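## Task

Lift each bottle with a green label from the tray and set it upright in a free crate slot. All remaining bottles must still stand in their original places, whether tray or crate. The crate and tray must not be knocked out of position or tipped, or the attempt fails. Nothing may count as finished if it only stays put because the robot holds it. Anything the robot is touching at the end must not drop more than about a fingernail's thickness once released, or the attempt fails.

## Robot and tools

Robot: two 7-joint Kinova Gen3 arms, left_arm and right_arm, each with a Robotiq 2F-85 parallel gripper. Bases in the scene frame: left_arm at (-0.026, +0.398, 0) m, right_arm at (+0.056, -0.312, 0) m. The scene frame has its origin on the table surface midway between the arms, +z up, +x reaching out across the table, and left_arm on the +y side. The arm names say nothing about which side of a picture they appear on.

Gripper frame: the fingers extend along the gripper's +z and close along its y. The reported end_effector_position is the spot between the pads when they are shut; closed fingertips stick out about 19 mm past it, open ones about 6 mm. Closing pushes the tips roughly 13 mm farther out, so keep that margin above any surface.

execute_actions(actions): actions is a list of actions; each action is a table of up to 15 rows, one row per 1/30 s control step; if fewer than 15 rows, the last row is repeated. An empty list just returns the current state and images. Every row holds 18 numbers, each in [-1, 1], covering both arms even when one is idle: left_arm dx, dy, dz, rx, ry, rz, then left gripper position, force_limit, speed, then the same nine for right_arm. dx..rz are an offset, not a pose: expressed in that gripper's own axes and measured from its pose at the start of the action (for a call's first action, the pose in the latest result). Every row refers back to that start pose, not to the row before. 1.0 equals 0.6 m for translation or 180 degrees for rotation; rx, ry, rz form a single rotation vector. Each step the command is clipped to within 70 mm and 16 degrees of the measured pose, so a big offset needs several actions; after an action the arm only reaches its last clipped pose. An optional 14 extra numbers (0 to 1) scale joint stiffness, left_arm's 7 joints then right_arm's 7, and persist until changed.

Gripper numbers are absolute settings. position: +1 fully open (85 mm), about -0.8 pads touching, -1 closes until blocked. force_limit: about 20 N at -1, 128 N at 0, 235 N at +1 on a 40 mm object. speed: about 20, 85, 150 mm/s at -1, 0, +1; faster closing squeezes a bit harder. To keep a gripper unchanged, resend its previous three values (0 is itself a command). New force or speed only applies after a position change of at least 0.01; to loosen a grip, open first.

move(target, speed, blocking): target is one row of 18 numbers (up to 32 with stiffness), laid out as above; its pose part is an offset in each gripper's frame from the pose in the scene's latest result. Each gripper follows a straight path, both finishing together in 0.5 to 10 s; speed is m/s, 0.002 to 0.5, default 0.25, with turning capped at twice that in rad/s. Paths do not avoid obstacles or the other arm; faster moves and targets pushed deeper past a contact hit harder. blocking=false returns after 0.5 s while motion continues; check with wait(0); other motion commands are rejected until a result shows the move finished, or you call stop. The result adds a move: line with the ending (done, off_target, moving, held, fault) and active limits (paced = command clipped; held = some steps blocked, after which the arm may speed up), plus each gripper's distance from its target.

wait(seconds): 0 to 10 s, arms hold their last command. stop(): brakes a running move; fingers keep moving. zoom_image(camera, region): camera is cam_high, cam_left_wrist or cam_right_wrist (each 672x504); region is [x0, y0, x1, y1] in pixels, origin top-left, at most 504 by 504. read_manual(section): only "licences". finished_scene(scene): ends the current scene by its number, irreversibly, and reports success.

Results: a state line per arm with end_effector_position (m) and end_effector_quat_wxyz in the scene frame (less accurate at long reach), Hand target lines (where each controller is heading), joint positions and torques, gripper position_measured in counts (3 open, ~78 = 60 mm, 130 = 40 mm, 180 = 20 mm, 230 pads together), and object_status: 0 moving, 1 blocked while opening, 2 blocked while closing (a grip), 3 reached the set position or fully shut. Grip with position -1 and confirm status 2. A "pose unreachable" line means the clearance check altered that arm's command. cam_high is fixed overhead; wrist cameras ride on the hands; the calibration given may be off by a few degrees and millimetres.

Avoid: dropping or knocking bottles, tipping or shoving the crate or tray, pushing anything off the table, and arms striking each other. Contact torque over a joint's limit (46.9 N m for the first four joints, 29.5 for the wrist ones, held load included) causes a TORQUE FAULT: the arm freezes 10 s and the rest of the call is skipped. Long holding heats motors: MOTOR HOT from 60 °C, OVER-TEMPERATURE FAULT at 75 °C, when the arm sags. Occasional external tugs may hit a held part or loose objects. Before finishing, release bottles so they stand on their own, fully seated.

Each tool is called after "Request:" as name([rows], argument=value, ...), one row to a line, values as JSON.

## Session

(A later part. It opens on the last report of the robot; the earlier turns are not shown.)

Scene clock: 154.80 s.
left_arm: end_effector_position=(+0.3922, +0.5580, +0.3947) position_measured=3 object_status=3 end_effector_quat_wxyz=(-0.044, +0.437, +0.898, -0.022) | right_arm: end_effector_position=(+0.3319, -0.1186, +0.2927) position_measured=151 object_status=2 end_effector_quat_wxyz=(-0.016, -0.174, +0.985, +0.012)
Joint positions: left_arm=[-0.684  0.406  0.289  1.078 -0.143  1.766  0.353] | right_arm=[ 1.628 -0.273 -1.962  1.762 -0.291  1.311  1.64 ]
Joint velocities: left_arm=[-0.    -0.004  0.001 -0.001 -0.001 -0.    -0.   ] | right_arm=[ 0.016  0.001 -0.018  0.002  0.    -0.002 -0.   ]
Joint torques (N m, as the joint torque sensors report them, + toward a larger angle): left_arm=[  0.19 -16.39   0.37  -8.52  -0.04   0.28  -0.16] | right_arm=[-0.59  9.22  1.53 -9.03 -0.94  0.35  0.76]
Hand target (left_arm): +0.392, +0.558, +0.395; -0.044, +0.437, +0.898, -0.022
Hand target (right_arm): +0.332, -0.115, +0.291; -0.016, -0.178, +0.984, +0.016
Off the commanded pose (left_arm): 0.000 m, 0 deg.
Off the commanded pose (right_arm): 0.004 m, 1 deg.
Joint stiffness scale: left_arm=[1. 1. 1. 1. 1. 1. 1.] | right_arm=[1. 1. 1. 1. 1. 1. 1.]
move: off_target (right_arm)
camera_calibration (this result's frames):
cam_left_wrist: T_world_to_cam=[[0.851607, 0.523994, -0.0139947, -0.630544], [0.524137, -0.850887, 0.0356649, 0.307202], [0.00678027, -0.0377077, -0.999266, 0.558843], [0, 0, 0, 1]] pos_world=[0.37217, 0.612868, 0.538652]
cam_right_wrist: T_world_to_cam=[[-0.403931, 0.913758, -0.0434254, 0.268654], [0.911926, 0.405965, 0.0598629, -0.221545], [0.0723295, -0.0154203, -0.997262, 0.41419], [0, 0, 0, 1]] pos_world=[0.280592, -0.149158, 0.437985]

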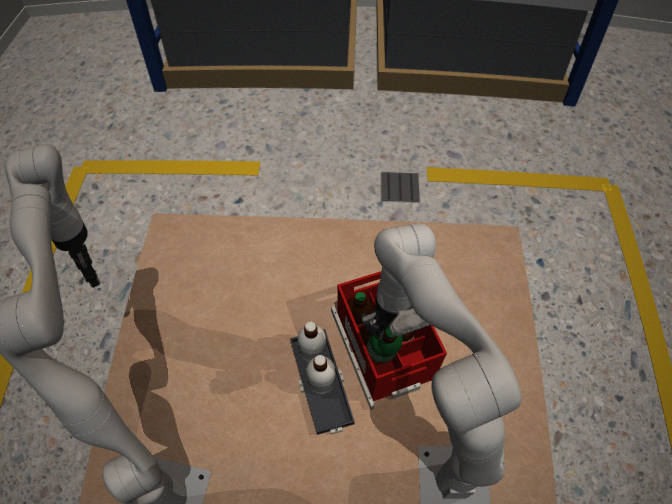

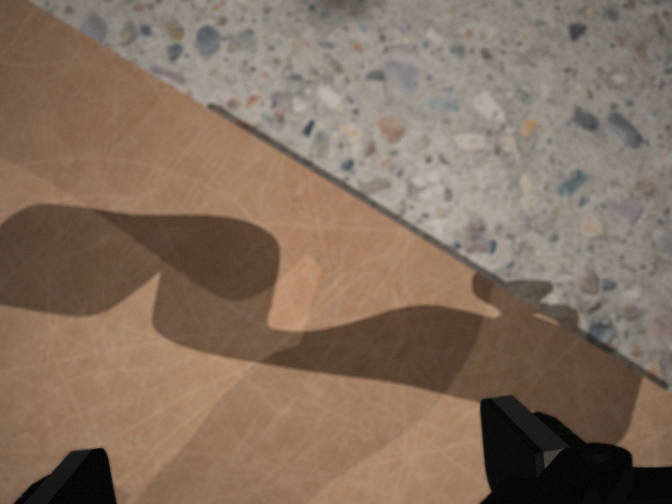

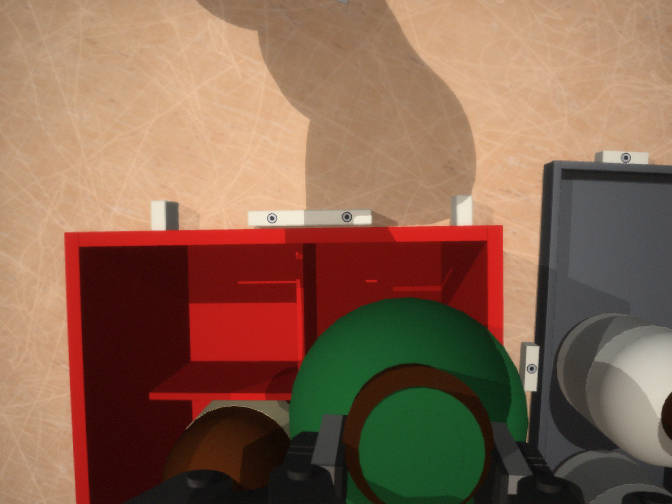

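Light contact, but the bottle is still above the crate floor. Backing off to re-seat it on the tray.

Request:
move(target=[0,0,0,0,0,0,1,0,0, 0,0,-0.18,0,0,0,-1,0,-0.3], speed=0.1)

Request:
move(target=[0,0,0,0,0,0,1,0,0, 0.087,0.27,0,0,0,0,-1,0,-0.3], speed=0.12)

Scene clock: 165.27 s.
left_arm: end_effector_position=(+0.3922, +0.5580, +0.3947) position_measured=3 object_status=3 end_effector_quat_wxyz=(-0.044, +0.437, +0.898, -0.022) | right_arm: end_effector_position=(+0.3348, -0.1174, +0.3998) position_measured=151 object_status=2 end_effector_quat_wxyz=(-0.015, -0.181, +0.983, +0.014)
Joint positions: left_arm=[-0.684  0.406  0.289  1.078 -0.143  1.766  0.353] | right_arm=[ 1.601 -0.221 -1.914  1.453 -0.242  1.637  1.585]
Joint velocities: left_arm=[ 0.001 -0.     0.    -0.     0.    -0.     0.   ] | right_arm=[ 0.     0.     0.005 -0.004 -0.     0.002 -0.002]
Joint torques (N m, as the joint torque sensors report them, + toward a larger angle): left_arm=[ -0.16 -16.53   1.19  -8.53  -0.16   0.43  -0.03] | right_arm=[-0.2   8.57  1.79 -9.8  -0.03  0.67  0.45]
Hand target (left_arm): +0.392, +0.558, +0.395; -0.044, +0.437, +0.898, -0.022
Hand target (right_arm): +0.335, -0.120, +0.401; -0.016, -0.174, +0.985, +0.012
Off the commanded pose (left_arm): 0.000 m, 0 deg.
Off the commanded pose (right_arm): 0.003 m, 1 deg.
Joint stiffness scale: left_arm=[1. 1. 1. 1. 1. 1. 1.] | right_arm=[1. 1. 1. 1. 1. 1. 1.]
move: done
camera_calibration (this result's frames):
cam_left_wrist: T_world_to_cam=[[0.851607, 0.523994, -0.0139952, -0.630543], [0.524137, -0.850887, 0.0356648, 0.307203], [0.0067798, -0.0377078, -0.999266, 0.558843], [0, 0, 0, 1]] pos_world=[0.37217, 0.612868, 0.538652]
cam_right_wrist: T_world_to_cam=[[-0.416778, 0.90818, -0.0388005, 0.275173], [0.906038, 0.418485, 0.0629704, -0.228901], [0.0734258, -0.00891002, -0.997261, 0.521209], [0, 0, 0, 1]] pos_world=[0.283809, -0.149471, 0.544872]

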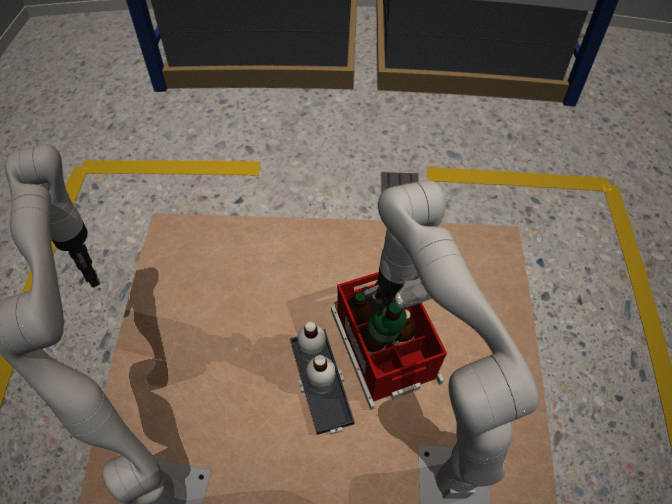

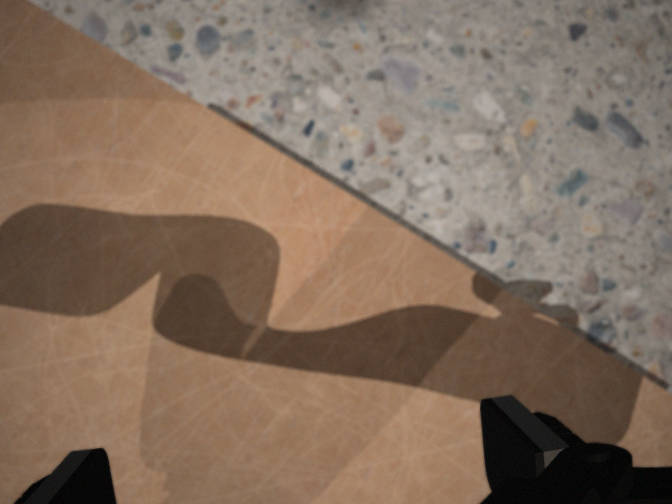

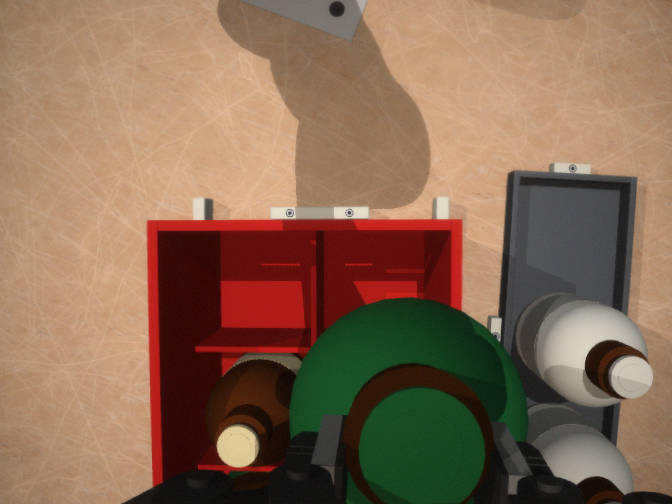

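Scene clock: 167.10 s.
left_arm: end_effector_position=(+0.3922, +0.5580, +0.3947) position_measured=3 object_status=3 end_effector_quat_wxyz=(-0.044, +0.437, +0.898, -0.022) | right_arm: end_effector_position=(+0.2329, +0.0134, +0.4060) position_measured=151 object_status=2 end_effector_quat_wxyz=(-0.012, -0.183, +0.983, +0.013)
Joint positions: left_arm=[-0.684  0.406  0.289  1.078 -0.143  1.766  0.353] | right_arm=[ 1.266 -0.291 -1.975  1.368 -0.304  1.659  1.172]
Joint velocities: left_arm=[-0.001  0.001 -0.001 -0.001 -0.001 -0.    -0.001] | right_arm=[-0.005 -0.007  0.    -0.001 -0.002  0.001 -0.001]
Joint torques (N m, as the joint torque sensors report them, + toward a larger angle): left_arm=[  0.08 -16.14   0.93  -8.22  -0.03   0.14  -0.14] | right_arm=[  0.2   10.85   2.47 -10.33  -0.37   0.3    0.44]
Hand target (left_arm): +0.392, +0.558, +0.395; -0.044, +0.437, +0.898, -0.022
Hand target (right_arm): +0.229, +0.016, +0.406; -0.016, -0.181, +0.983, +0.014
Off the commanded pose (left_arm): 0.000 m, 0 deg.
Off the commanded pose (right_arm): 0.005 m, 0 deg.
Joint stiffness scale: left_arm=[1. 1. 1. 1. 1. 1. 1.] | right_arm=[1. 1. 1. 1. 1. 1. 1.]
move: off_target (right_arm)
camera_calibration (this result's frames):
cam_left_wrist: T_world_to_cam=[[0.851607, 0.523994, -0.0139949, -0.630544], [0.524137, -0.850887, 0.0356648, 0.307202], [0.00678007, -0.0377076, -0.999266, 0.558843], [0, 0, 0, 1]] pos_world=[0.37217, 0.612868, 0.538652]
cam_right_wrist: T_world_to_cam=[[-0.420506, 0.906315, -0.0420517, 0.116387], [0.903796, 0.4225, 0.0681712, -0.193392], [0.0795514, -0.00933978, -0.996787, 0.534425], [0, 0, 0, 1]] pos_world=[0.181214, -0.0187833, 0.550786]

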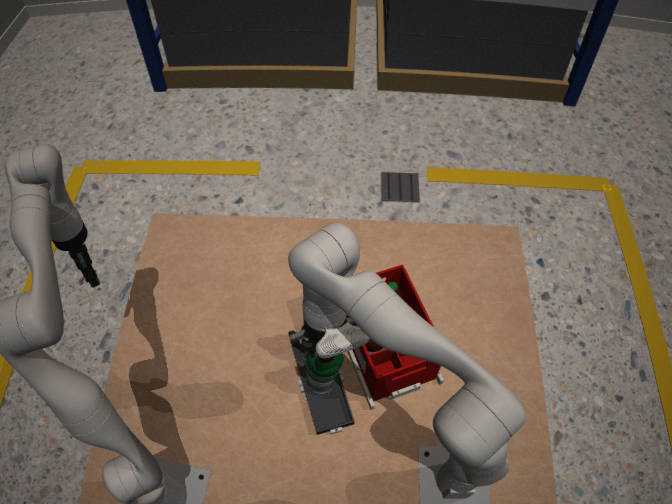

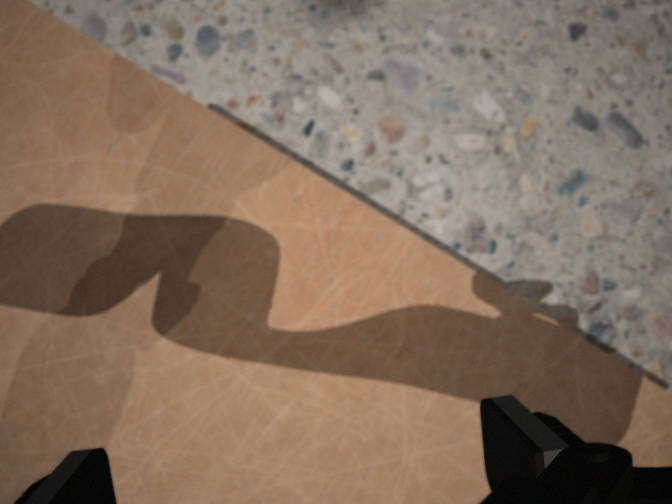

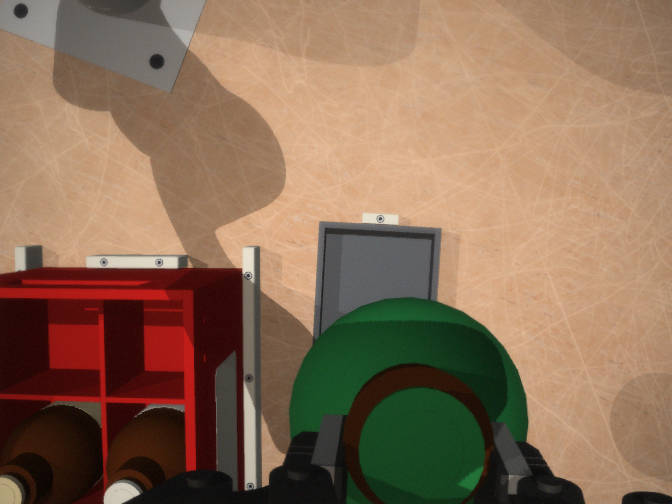

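Request:
move(target=[0,0,0,0,0,0,1,0,0, 0,0,0.29,0,0,0,-1,0,-0.3], speed=0.03)

Request:
move(target=[0,0,0,0,0,0,1,0,0, 0,0,0.05,0,0,0,-1,0,-0.3], speed=0.02)

Scene clock: 177.40 s.
left_arm: end_effector_position=(+0.3922, +0.5580, +0.3947) position_measured=3 object_status=3 end_effector_quat_wxyz=(-0.044, +0.437, +0.898, -0.022) | right_arm: end_effector_position=(+0.2289, +0.0158, +0.2336) position_measured=151 object_status=2 end_effector_quat_wxyz=(-0.011, -0.179, +0.984, +0.011)
Joint positions: left_arm=[-0.684  0.406  0.289  1.078 -0.143  1.766  0.353] | right_arm=[ 1.346 -0.386 -2.135  1.823 -0.393  1.14   1.263]
Joint velocities: left_arm=[-0.    -0.     0.001  0.     0.001  0.     0.   ] | right_arm=[ 0.011 -0.    -0.013  0.002  0.001 -0.004 -0.001]
Joint torques (N m, as the joint torque sensors report them, + toward a larger angle): left_arm=[ -0.17 -16.46   0.82  -8.41  -0.24   0.38  -0.04] | right_arm=[-0.14 12.74  3.44 -8.44  0.02  0.61  0.42]
Hand target (left_arm): +0.392, +0.558, +0.395; -0.044, +0.437, +0.898, -0.022
Hand target (right_arm): +0.228, +0.017, +0.232; -0.012, -0.182, +0.983, +0.013
Off the commanded pose (left_arm): 0.000 m, 0 deg.
Off the commanded pose (right_arm): 0.002 m, 1 deg.
Joint stiffness scale: left_arm=[1. 1. 1. 1. 1. 1. 1.] | right_arm=[1. 1. 1. 1. 1. 1. 1.]
move: done
camera_calibration (this result's frames):
cam_left_wrist: T_world_to_cam=[[0.851607, 0.523994, -0.0139949, -0.630544], [0.524137, -0.850887, 0.0356649, 0.307202], [0.0067801, -0.0377078, -0.999266, 0.558843], [0, 0, 0, 1]] pos_world=[0.37217, 0.612868, 0.538652]
cam_right_wrist: T_world_to_cam=[[-0.413355, 0.909381, -0.0465096, 0.104666], [0.90693, 0.415728, 0.0681759, -0.179653], [0.0813333, -0.0140001, -0.996589, 0.362531], [0, 0, 0, 1]] pos_world=[0.176712, -0.0154193, 0.378411]

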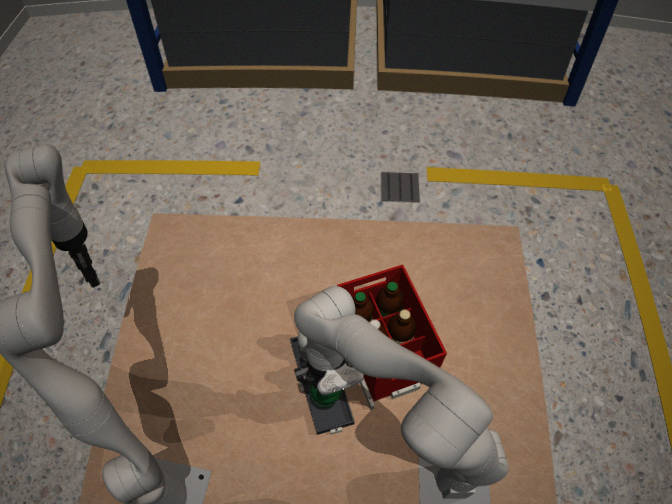

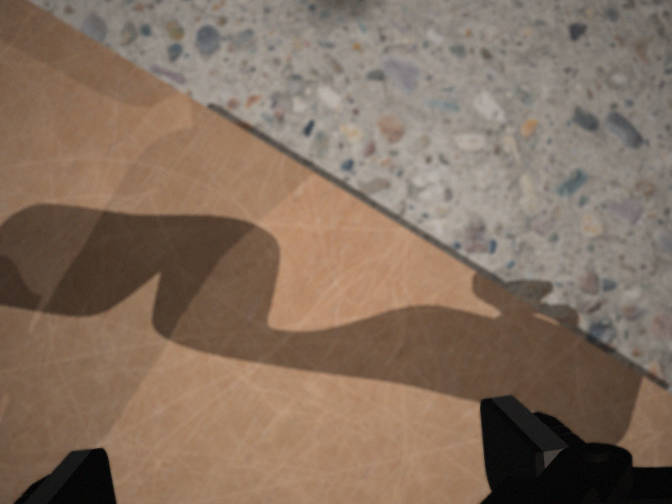

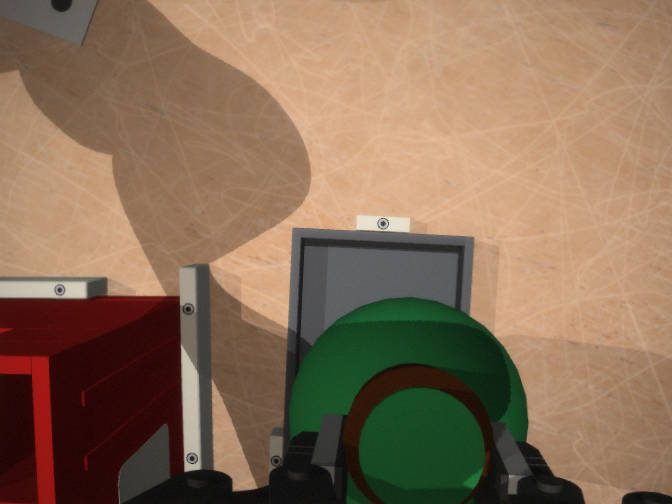

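Scene clock: 179.17 s.
left_arm: end_effector_position=(+0.3922, +0.5580, +0.3947) position_measured=3 object_status=3 end_effector_quat_wxyz=(-0.044, +0.437, +0.898, -0.022) | right_arm: end_effector_position=(+0.2267, +0.0144, +0.2047) position_measured=151 object_status=2 end_effector_quat_wxyz=(-0.013, -0.176, +0.984, +0.008)
Joint positions: left_arm=[-0.684  0.406  0.289  1.078 -0.143  1.766  0.353] | right_arm=[ 1.384 -0.419 -2.183  1.88  -0.426  1.062  1.288]
Joint velocities: left_arm=[ 0.    -0.001 -0.001  0.002 -0.002  0.    -0.   ] | right_arm=[ 0.01   0.001 -0.012  0.     0.001 -0.003  0.   ]
Joint torques (N m, as the joint torque sensors report them, + toward a larger angle): left_arm=[ -0.07 -16.17   0.8   -8.18   0.04   0.26   0.16] | right_arm=[ 0.34 12.74  3.81 -9.21  0.24 -0.43  0.39]
Hand target (left_arm): +0.392, +0.558, +0.395; -0.044, +0.437, +0.898, -0.022
Hand target (right_arm): +0.228, +0.016, +0.204; -0.011, -0.179, +0.984, +0.011
Off the commanded pose (left_arm): 0.000 m, 0 deg.
Off the commanded pose (right_arm): 0.003 m, 1 deg.
Joint stiffness scale: left_arm=[1. 1. 1. 1. 1. 1. 1.] | right_arm=[1. 1. 1. 1. 1. 1. 1.]
move: done
camera_calibration (this result's frames):
cam_left_wrist: T_world_to_cam=[[0.851607, 0.523994, -0.0139951, -0.630544], [0.524137, -0.850887, 0.0356649, 0.307202], [0.00677997, -0.0377078, -0.999266, 0.558843], [0, 0, 0, 1]] pos_world=[0.37217, 0.612868, 0.538652]
cam_right_wrist: T_world_to_cam=[[-0.408367, 0.91139, -0.0510291, 0.103416], [0.909445, 0.411024, 0.0630067, -0.174483], [0.0783979, -0.0206783, -0.996708, 0.334713], [0, 0, 0, 1]] pos_world=[0.174674, -0.0156146, 0.349882]

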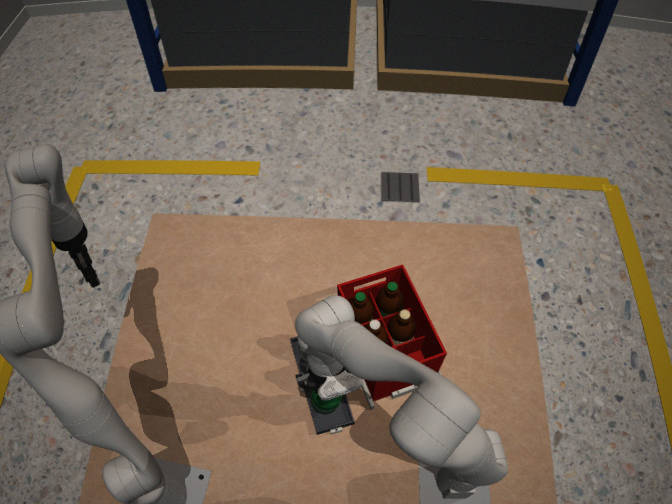

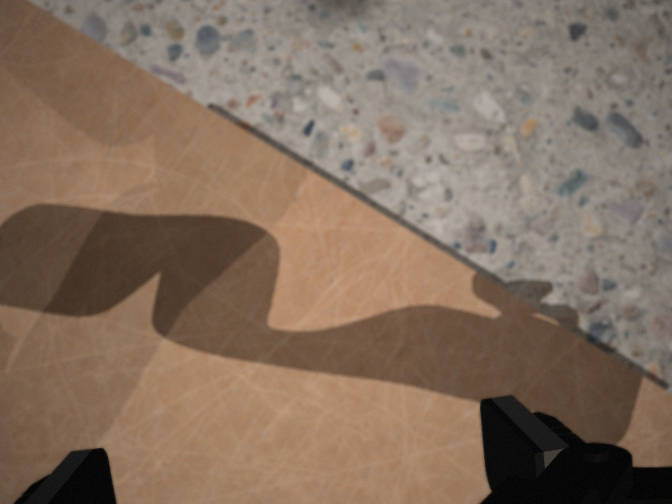

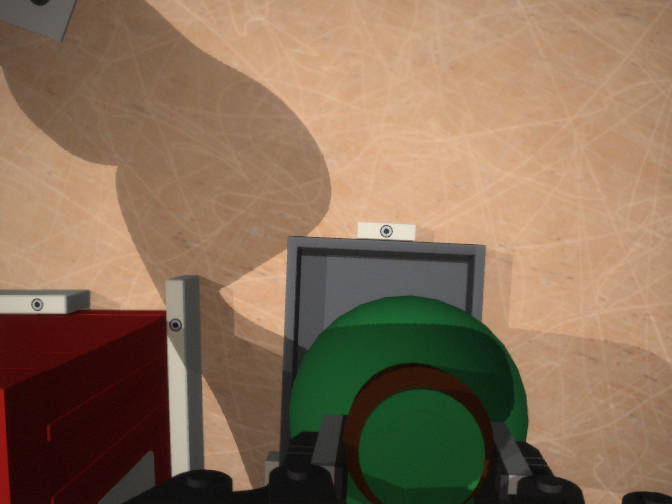

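Request:
execute_actions([
  [[0,0,0,0,0,0,1,0,0, 0,0,0,0,0,0,0.05,0,-0.3]],
  [[0,0,0,0,0,0,1,0,0, 0,0,0,0,0,0,0.05,0,-0.3]],
  [[0,0,0,0,0,0,1,0,0, 0,0,0.04,0,0,0,0.05,0,-0.3],[0,0,0,0,0,0,1,0,0, 0,0,0.06,0,0,0,0.05,0,-0.3],[0,0,0,0,0,0,1,0,0, 0,0,0.08,0,0,0,0.05,0,-0.3]],
  [[0,0,0,0,0,0,1,0,0, 0,0,0,0,0,0,-1,0,-0.3]],
  [[0,0,0,0,0,0,1,0,0, 0,0,0,0,0,0,-1,0,-0.3]],
  [[0,0,0,0,0,0,1,0,0, 0,0,0,0,0,0,-1,0,-0.3]],
])

Scene clock: 191.17 s.
left_arm: end_effector_position=(+0.3922, +0.5580, +0.3947) position_measured=3 object_status=3 end_effector_quat_wxyz=(-0.044, +0.437, +0.898, -0.022) | right_arm: end_effector_position=(+0.2254, +0.0145, +0.1590) position_measured=154 object_status=2 end_effector_quat_wxyz=(-0.013, -0.174, +0.985, +0.008)
Joint positions: left_arm=[-0.684  0.406  0.289  1.078 -0.143  1.766  0.353] | right_arm=[ 1.44  -0.489 -2.247  1.96  -0.51   0.936  1.359]
Joint velocities: left_arm=[ 0.     0.001  0.002  0.    -0.001  0.001  0.001] | right_arm=[ 0.     0.002 -0.    -0.001 -0.     0.     0.001]
Joint torques (N m, as the joint torque sensors report them, + toward a larger angle): left_arm=[ -0.29 -16.45   1.02  -8.41   0.01   0.4    0.04] | right_arm=[ 0.18 10.59  2.06 -4.72 -0.24  0.72  0.47]
Hand target (left_arm): +0.392, +0.558, +0.395; -0.044, +0.437, +0.898, -0.022
Hand target (right_arm): +0.225, +0.014, +0.159; -0.013, -0.174, +0.985, +0.008
Off the commanded pose (left_arm): 0.000 m, 0 deg.
Off the commanded pose (right_arm): 0.000 m, 0 deg.
Joint stiffness scale: left_arm=[1. 1. 1. 1. 1. 1. 1.] | right_arm=[1. 1. 1. 1. 1. 1. 1.]
camera_calibration (this result's frames):
cam_left_wrist: T_world_to_cam=[[0.851607, 0.523994, -0.0139949, -0.630544], [0.524137, -0.850887, 0.0356651, 0.307202], [0.00678016, -0.0377079, -0.999266, 0.558843], [0, 0, 0, 1]] pos_world=[0.37217, 0.612868, 0.538652]
cam_right_wrist: T_world_to_cam=[[-0.40412, 0.913188, -0.0526807, 0.0997535], [0.911242, 0.406929, 0.0636102, -0.170982], [0.0795253, -0.0222988, -0.996583, 0.288953], [0, 0, 0, 1]] pos_world=[0.173139, -0.015073, 0.304097]

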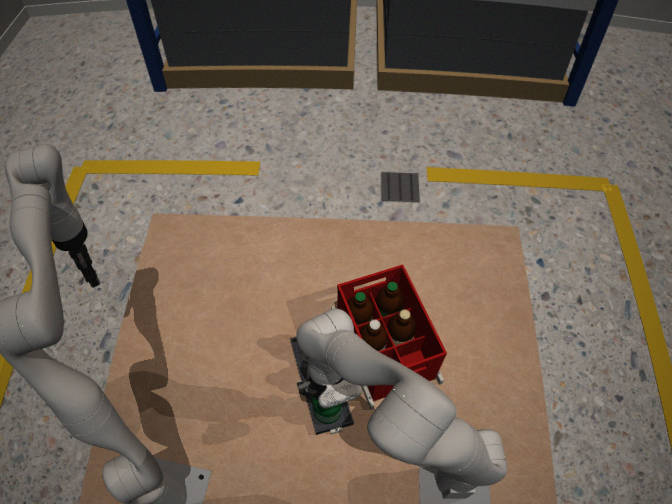

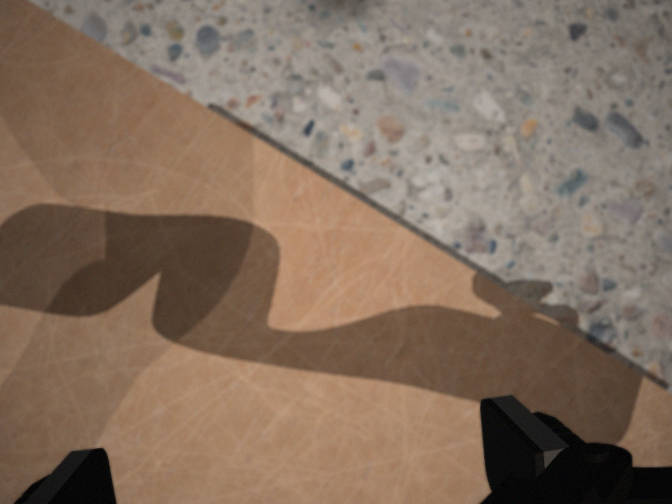

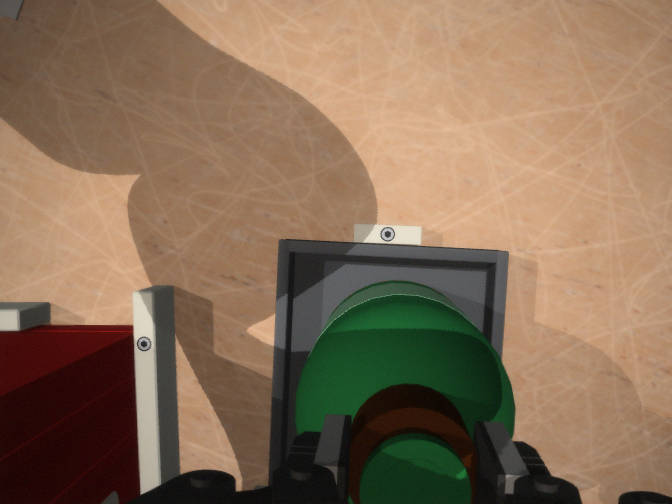

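Request:
move(target=[0,0,0,0,0,0,1,0,0, 0,0,-0.4,0,0,0,-1,0,-0.3], speed=0.12)

Scene clock: 196.67 s.
left_arm: end_effector_position=(+0.3922, +0.5580, +0.3947) position_measured=3 object_status=3 end_effector_quat_wxyz=(-0.044, +0.437, +0.898, -0.022) | right_arm: end_effector_position=(+0.2295, +0.0143, +0.3982) position_measured=154 object_status=2 end_effector_quat_wxyz=(-0.013, -0.181, +0.983, +0.010)
Joint positions: left_arm=[-0.684  0.406  0.289  1.078 -0.143  1.766  0.353] | right_arm=[ 1.297 -0.266 -2.065  1.392 -0.266  1.63   1.123]
Joint velocities: left_arm=[-0.001 -0.001  0.     0.002 -0.001  0.    -0.   ] | right_arm=[ 0.    -0.001  0.005 -0.001  0.002  0.    -0.001]
Joint torques (N m, as the joint torque sensors report them, + toward a larger angle): left_arm=[ -0.17 -16.06   0.8   -8.48   0.07   0.39   0.02] | right_arm=[ -0.43  10.89   2.53 -10.28   0.09   0.38   0.3 ]
Hand target (left_arm): +0.392, +0.558, +0.395; -0.044, +0.437, +0.898, -0.022
Hand target (right_arm): +0.232, +0.012, +0.399; -0.013, -0.174, +0.985, +0.008
Off the commanded pose (left_arm): 0.000 m, 0 deg.
Off the commanded pose (right_arm): 0.004 m, 1 deg.
Joint stiffness scale: left_arm=[1. 1. 1. 1. 1. 1. 1.] | right_arm=[1. 1. 1. 1. 1. 1. 1.]
move: off_target (right_arm)
camera_calibration (this result's frames):
cam_left_wrist: T_world_to_cam=[[0.851607, 0.523993, -0.0139951, -0.630543], [0.524136, -0.850887, 0.0356649, 0.307202], [0.00677997, -0.0377079, -0.999266, 0.558843], [0, 0, 0, 1]] pos_world=[0.37217, 0.612868, 0.538652]
cam_right_wrist: T_world_to_cam=[[-0.417872, 0.907264, -0.0474954, 0.115392], [0.905146, 0.420249, 0.0640391, -0.188801], [0.0780602, -0.0162301, -0.996817, 0.527356], [0, 0, 0, 1]] pos_world=[0.177946, -0.0167887, 0.543248]

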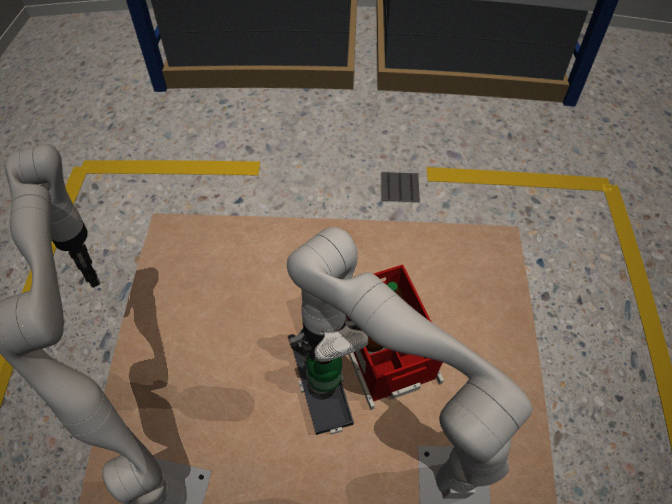

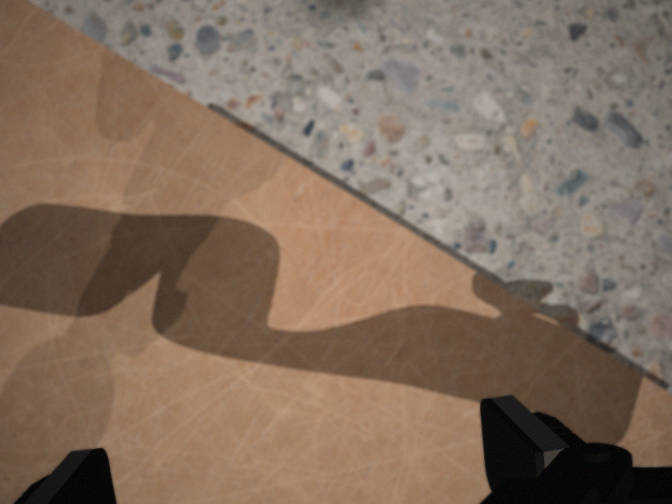

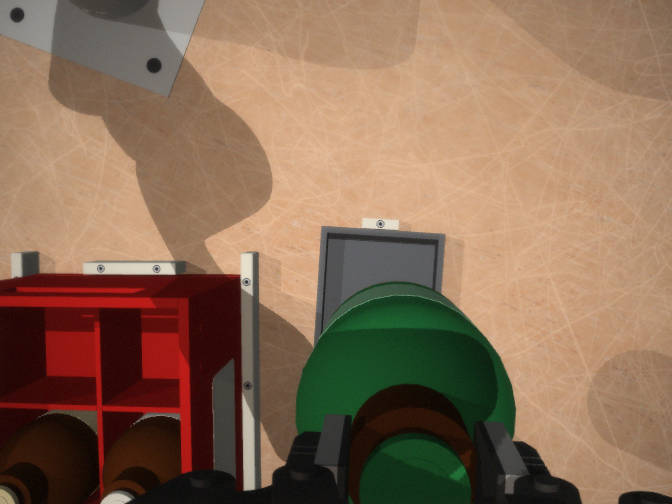

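Request:
move(target=[0,0,0,0,0,0,1,0,0, -0.088,-0.263,0,0,0,0,-1,0,-0.3], speed=0.1)

Request:
move(target=[0,0,0,0,0,0,1,0,0, 0,0,0.12,0,0,0,-1,0,-0.3], speed=0.03)

Scene clock: 205.00 s.
left_arm: end_effector_position=(+0.3922, +0.5580, +0.3947) position_measured=3 object_status=3 end_effector_quat_wxyz=(-0.044, +0.437, +0.898, -0.022) | right_arm: end_effector_position=(+0.3340, -0.1159, +0.3937) position_measured=154 object_status=2 end_effector_quat_wxyz=(-0.014, -0.176, +0.984, +0.009)
Joint positions: left_arm=[-0.684  0.406  0.289  1.078 -0.143  1.766  0.353] | right_arm=[ 1.618 -0.204 -1.976  1.471 -0.211  1.611  1.539]
Joint velocities: left_arm=[-0.001  0.     0.001 -0.    -0.     0.     0.   ] | right_arm=[ 0.01   0.001 -0.001  0.    -0.    -0.     0.   ]
Joint torques (N m, as the joint torque sensors report them, + toward a larger angle): left_arm=[  0.02 -16.48   0.5   -8.41  -0.13   0.35  -0.15] | right_arm=[ -0.28   8.43   1.34 -10.1    0.     0.4    0.58]
Hand target (left_arm): +0.392, +0.558, +0.395; -0.044, +0.437, +0.898, -0.022
Hand target (right_arm): +0.335, -0.115, +0.394; -0.013, -0.181, +0.983, +0.010
Off the commanded pose (left_arm): 0.000 m, 0 deg.
Off the commanded pose (right_arm): 0.002 m, 1 deg.
Joint stiffness scale: left_arm=[1. 1. 1. 1. 1. 1. 1.] | right_arm=[1. 1. 1. 1. 1. 1. 1.]
move: done
camera_calibration (this result's frames):
cam_left_wrist: T_world_to_cam=[[0.851607, 0.523993, -0.0139951, -0.630543], [0.524136, -0.850887, 0.035665, 0.307203], [0.00677998, -0.0377079, -0.999266, 0.558843], [0, 0, 0, 1]] pos_world=[0.37217, 0.612868, 0.538652]
cam_right_wrist: T_world_to_cam=[[-0.408943, 0.911222, -0.0493915, 0.275111], [0.909248, 0.411468, 0.0629495, -0.230304], [0.077684, -0.0191664, -0.996794, 0.51245], [0, 0, 0, 1]] pos_world=[0.282099, -0.146103, 0.538892]

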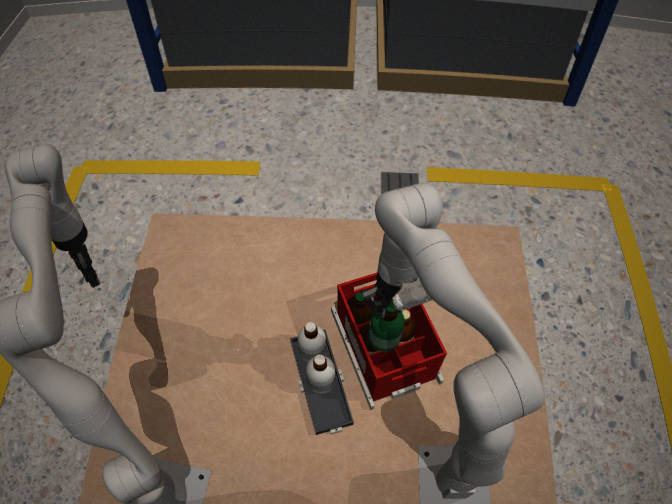

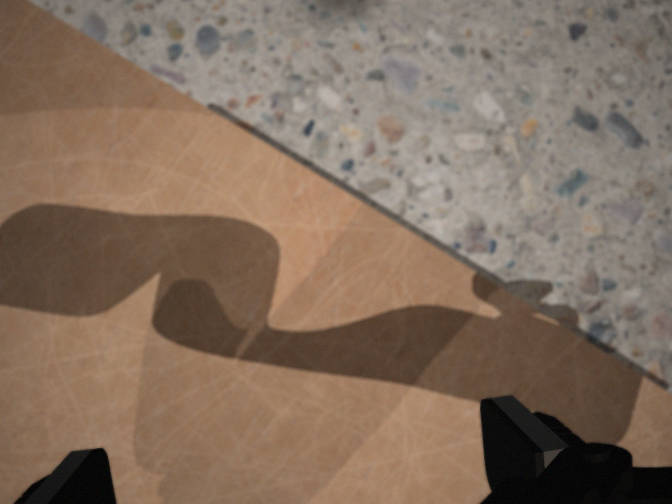

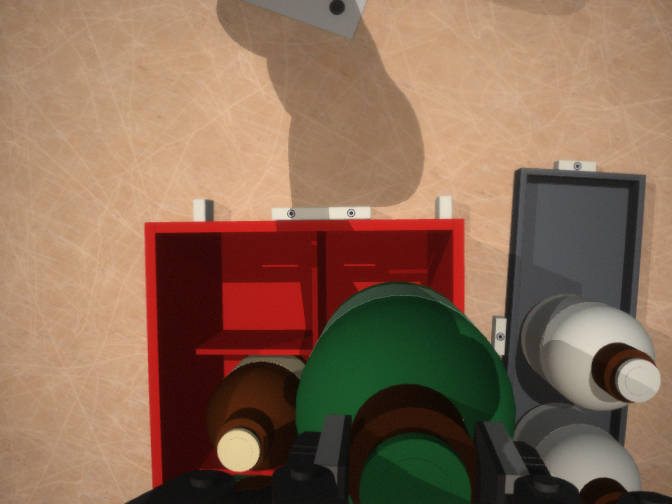

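Scene clock: 207.70 s.
left_arm: end_effector_position=(+0.3922, +0.5580, +0.3947) position_measured=3 object_status=3 end_effector_quat_wxyz=(-0.044, +0.437, +0.898, -0.022) | right_arm: end_effector_position=(+0.3320, -0.1175, +0.3231) position_measured=154 object_status=2 end_effector_quat_wxyz=(-0.014, -0.171, +0.985, +0.006)
Joint positions: left_arm=[-0.684  0.406  0.289  1.078 -0.143  1.766  0.353] | right_arm=[ 1.626 -0.225 -2.006  1.682 -0.226  1.393  1.555]
Joint velocities: left_arm=[-0.    -0.001 -0.001 -0.001 -0.001 -0.     0.   ] | right_arm=[ 0.007 -0.001 -0.009  0.002  0.    -0.003  0.   ]
Joint torques (N m, as the joint torque sensors report them, + toward a larger angle): left_arm=[  0.14 -16.04   0.93  -8.38   0.     0.42  -0.08] | right_arm=[ 0.23  8.72  1.77 -9.52 -0.16  0.52  0.47]
Hand target (left_arm): +0.392, +0.558, +0.395; -0.044, +0.437, +0.898, -0.022
Hand target (right_arm): +0.332, -0.115, +0.322; -0.013, -0.176, +0.984, +0.009
Off the commanded pose (left_arm): 0.000 m, 0 deg.
Off the commanded pose (right_arm): 0.003 m, 1 deg.
Joint stiffness scale: left_arm=[1. 1. 1. 1. 1. 1. 1.] | right_arm=[1. 1. 1. 1. 1. 1. 1.]
move: done
camera_calibration (this result's frames):
cam_left_wrist: T_world_to_cam=[[0.851607, 0.523994, -0.0139949, -0.630544], [0.524137, -0.850887, 0.0356649, 0.307202], [0.00678007, -0.0377077, -0.999266, 0.558843], [0, 0, 0, 1]] pos_world=[0.37217, 0.612868, 0.538652]
cam_right_wrist: T_world_to_cam=[[-0.39962, 0.915031, -0.0549691, 0.271477], [0.913359, 0.402555, 0.0610252, -0.22525], [0.0779681, -0.0258197, -0.996621, 0.441263], [0, 0, 0, 1]] pos_world=[0.279817, -0.146341, 0.468441]

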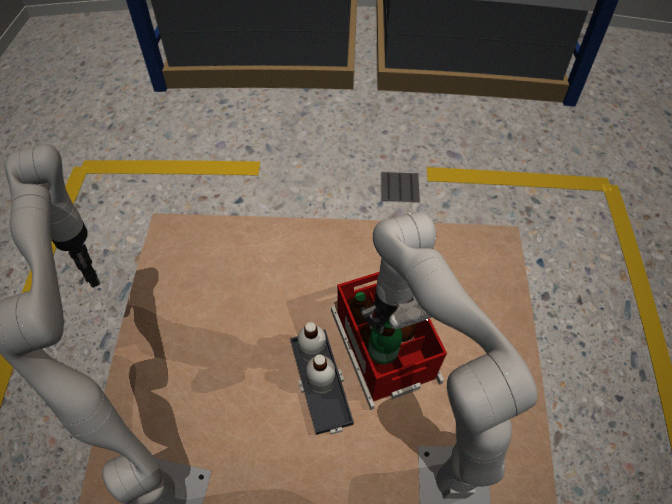

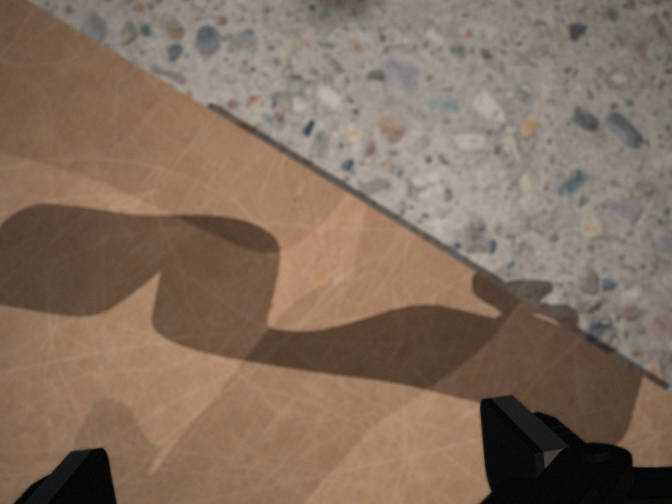

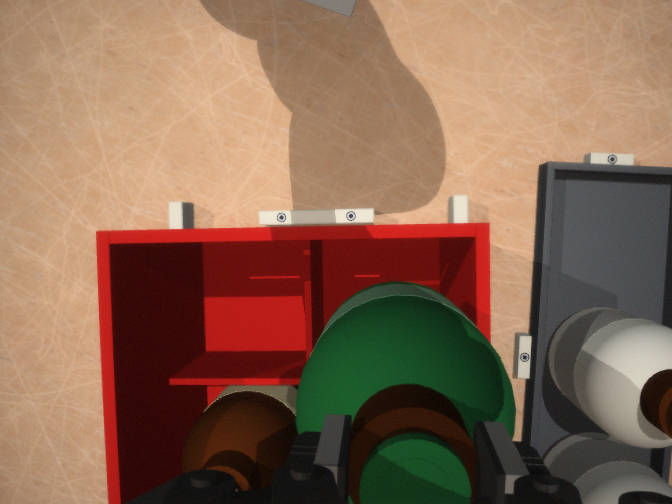

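Still free of contact at z=0.32. Descending in a small step.

Request:
move(target=[0,0,0,0,0,0,1,0,0, 0,0,0.07,0,0,0,-1,0,-0.3], speed=0.02)

Scene clock: 212.93 s.
left_arm: end_effector_position=(+0.3922, +0.5580, +0.3947) position_measured=3 object_status=3 end_effector_quat_wxyz=(-0.044, +0.437, +0.898, -0.022) | right_arm: end_effector_position=(+0.3309, -0.1195, +0.2826) position_measured=154 object_status=2 end_effector_quat_wxyz=(-0.014, -0.167, +0.986, +0.004)
Joint positions: left_arm=[-0.684  0.406  0.289  1.078 -0.143  1.766  0.353] | right_arm=[ 1.666 -0.257 -2.042  1.788 -0.253  1.27   1.582]
Joint velocities: left_arm=[-0.     0.     0.002  0.     0.004  0.    -0.001] | right_arm=[ 0.009 -0.    -0.011  0.001 -0.    -0.003  0.   ]
Joint torques (N m, as the joint torque sensors report them, + toward a larger angle): left_arm=[ -0.08 -16.33   1.22  -8.67  -0.14   0.42  -0.15] | right_arm=[-0.18  9.14  2.48 -9.25  0.14  0.1   0.45]
Hand target (left_arm): +0.392, +0.558, +0.395; -0.044, +0.437, +0.898, -0.022
Hand target (right_arm): +0.331, -0.117, +0.281; -0.014, -0.171, +0.985, +0.006
Off the commanded pose (left_arm): 0.000 m, 0 deg.
Off the commanded pose (right_arm): 0.003 m, 1 deg.
Joint stiffness scale: left_arm=[1. 1. 1. 1. 1. 1. 1.] | right_arm=[1. 1. 1. 1. 1. 1. 1.]
move: done
camera_calibration (this result's frames):
cam_left_wrist: T_world_to_cam=[[0.851607, 0.523994, -0.0139949, -0.630544], [0.524137, -0.850887, 0.0356649, 0.307202], [0.00678015, -0.0377077, -0.999266, 0.558843], [0, 0, 0, 1]] pos_world=[0.37217, 0.612868, 0.538652]
cam_right_wrist: T_world_to_cam=[[-0.391495, 0.918205, -0.0602559, 0.269776], [0.916856, 0.394805, 0.0591962, -0.222535], [0.0781436, -0.032071, -0.996426, 0.400003], [0, 0, 0, 1]] pos_world=[0.278391, -0.147024, 0.428003]

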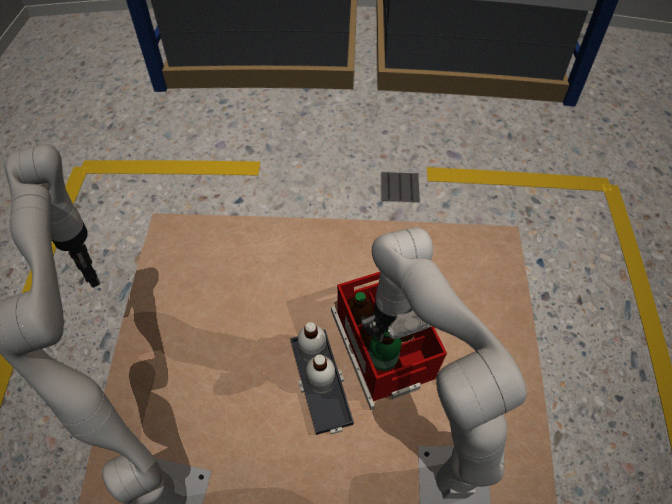

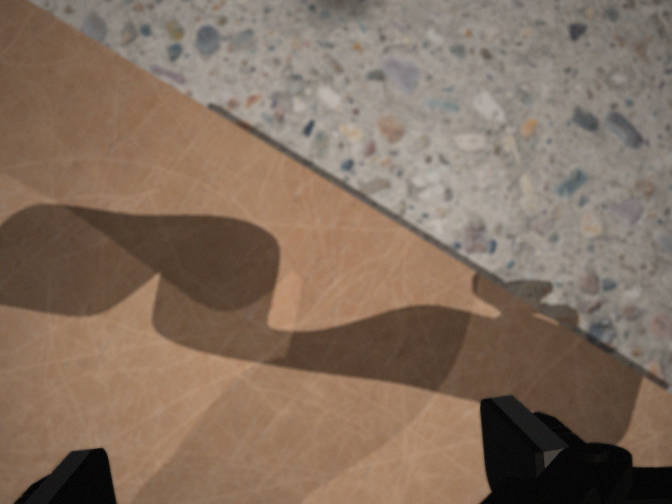

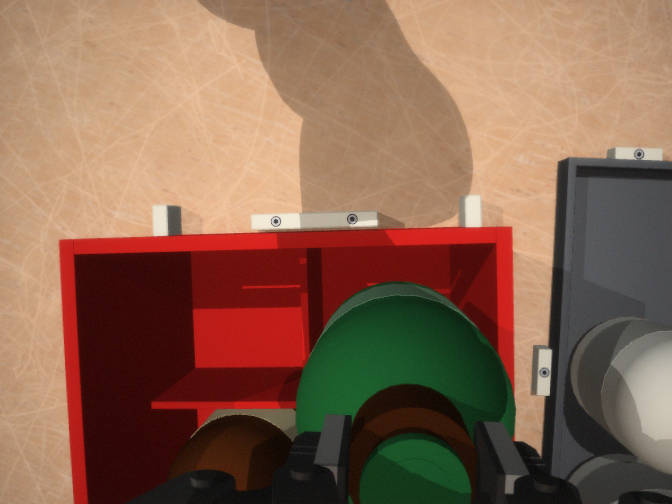

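Request:
move(target=[0,0,0,0,0,0,1,0,0, -0.004,0.006,0.07,0,0,0,-1,0,-0.3], speed=0.02)

Scene clock: 219.40 s.
left_arm: end_effector_position=(+0.3922, +0.5580, +0.3947) position_measured=3 object_status=3 end_effector_quat_wxyz=(-0.044, +0.437, +0.898, -0.022) | right_arm: end_effector_position=(+0.3312, -0.1175, +0.2454) position_measured=154 object_status=2 end_effector_quat_wxyz=(-0.014, -0.163, +0.987, +0.003)
Joint positions: left_arm=[-0.684  0.406  0.289  1.078 -0.143  1.766  0.353] | right_arm=[ 1.725 -0.303 -2.096  1.869 -0.3    1.161  1.62 ]
Joint velocities: left_arm=[-0.    -0.     0.001 -0.    -0.001 -0.     0.   ] | right_arm=[ 0.007 -0.    -0.005  0.001  0.    -0.    -0.   ]
Joint torques (N m, as the joint torque sensors report them, + toward a larger angle): left_arm=[ -0.14 -16.23   0.75  -8.31  -0.16   0.39  -0.05] | right_arm=[ 0.5   2.42  0.04 -2.77 -0.3  -2.16  0.59]
Hand target (left_arm): +0.392, +0.558, +0.395; -0.044, +0.437, +0.898, -0.022
Hand target (right_arm): +0.331, -0.115, +0.241; -0.014, -0.167, +0.986, +0.004
Off the commanded pose (left_arm): 0.000 m, 0 deg.
Off the commanded pose (right_arm): 0.005 m, 0 deg.
Joint stiffness scale: left_arm=[1. 1. 1. 1. 1. 1. 1.] | right_arm=[1. 1. 1. 1. 1. 1. 1.]
move: off_target (right_arm)
camera_calibration (this result's frames):
cam_left_wrist: T_world_to_cam=[[0.851607, 0.523994, -0.013995, -0.630544], [0.524137, -0.850887, 0.0356649, 0.307202], [0.00678006, -0.0377078, -0.999266, 0.558843], [0, 0, 0, 1]] pos_world=[0.37217, 0.612868, 0.538652]
cam_right_wrist: T_world_to_cam=[[-0.38397, 0.921326, -0.0610432, 0.263866], [0.920107, 0.387318, 0.0582043, -0.223059], [0.0772683, -0.0338176, -0.996437, 0.363132], [0, 0, 0, 1]] pos_world=[0.278496, -0.144432, 0.390928]

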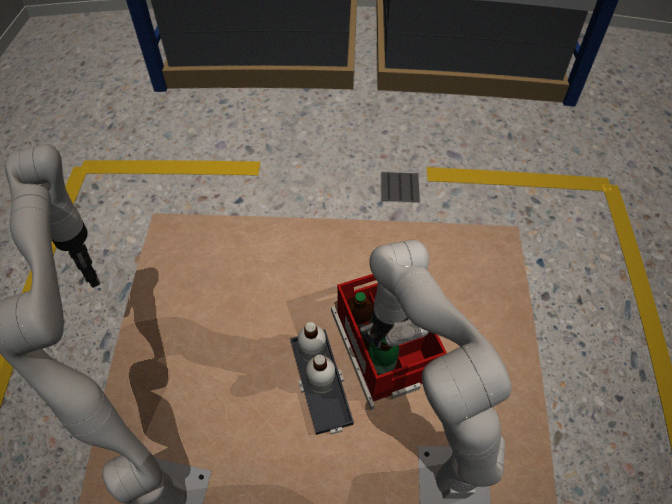

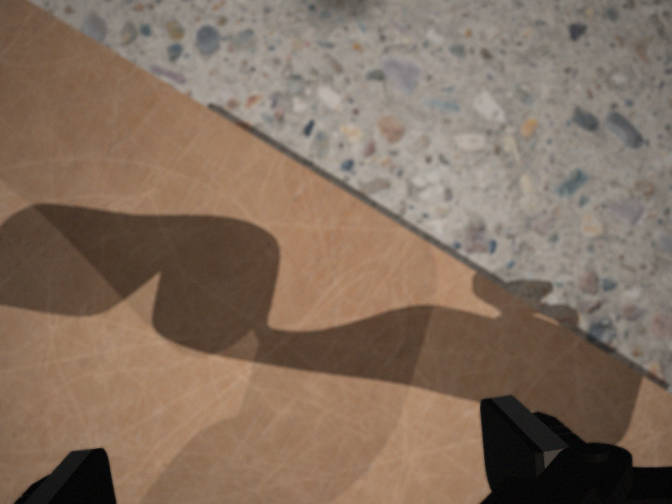

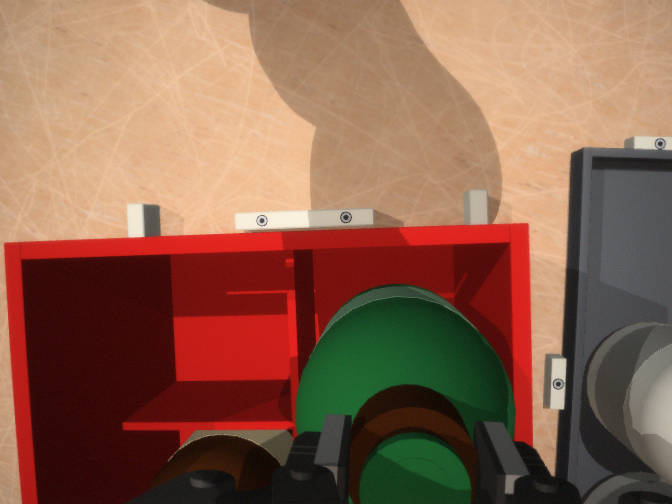

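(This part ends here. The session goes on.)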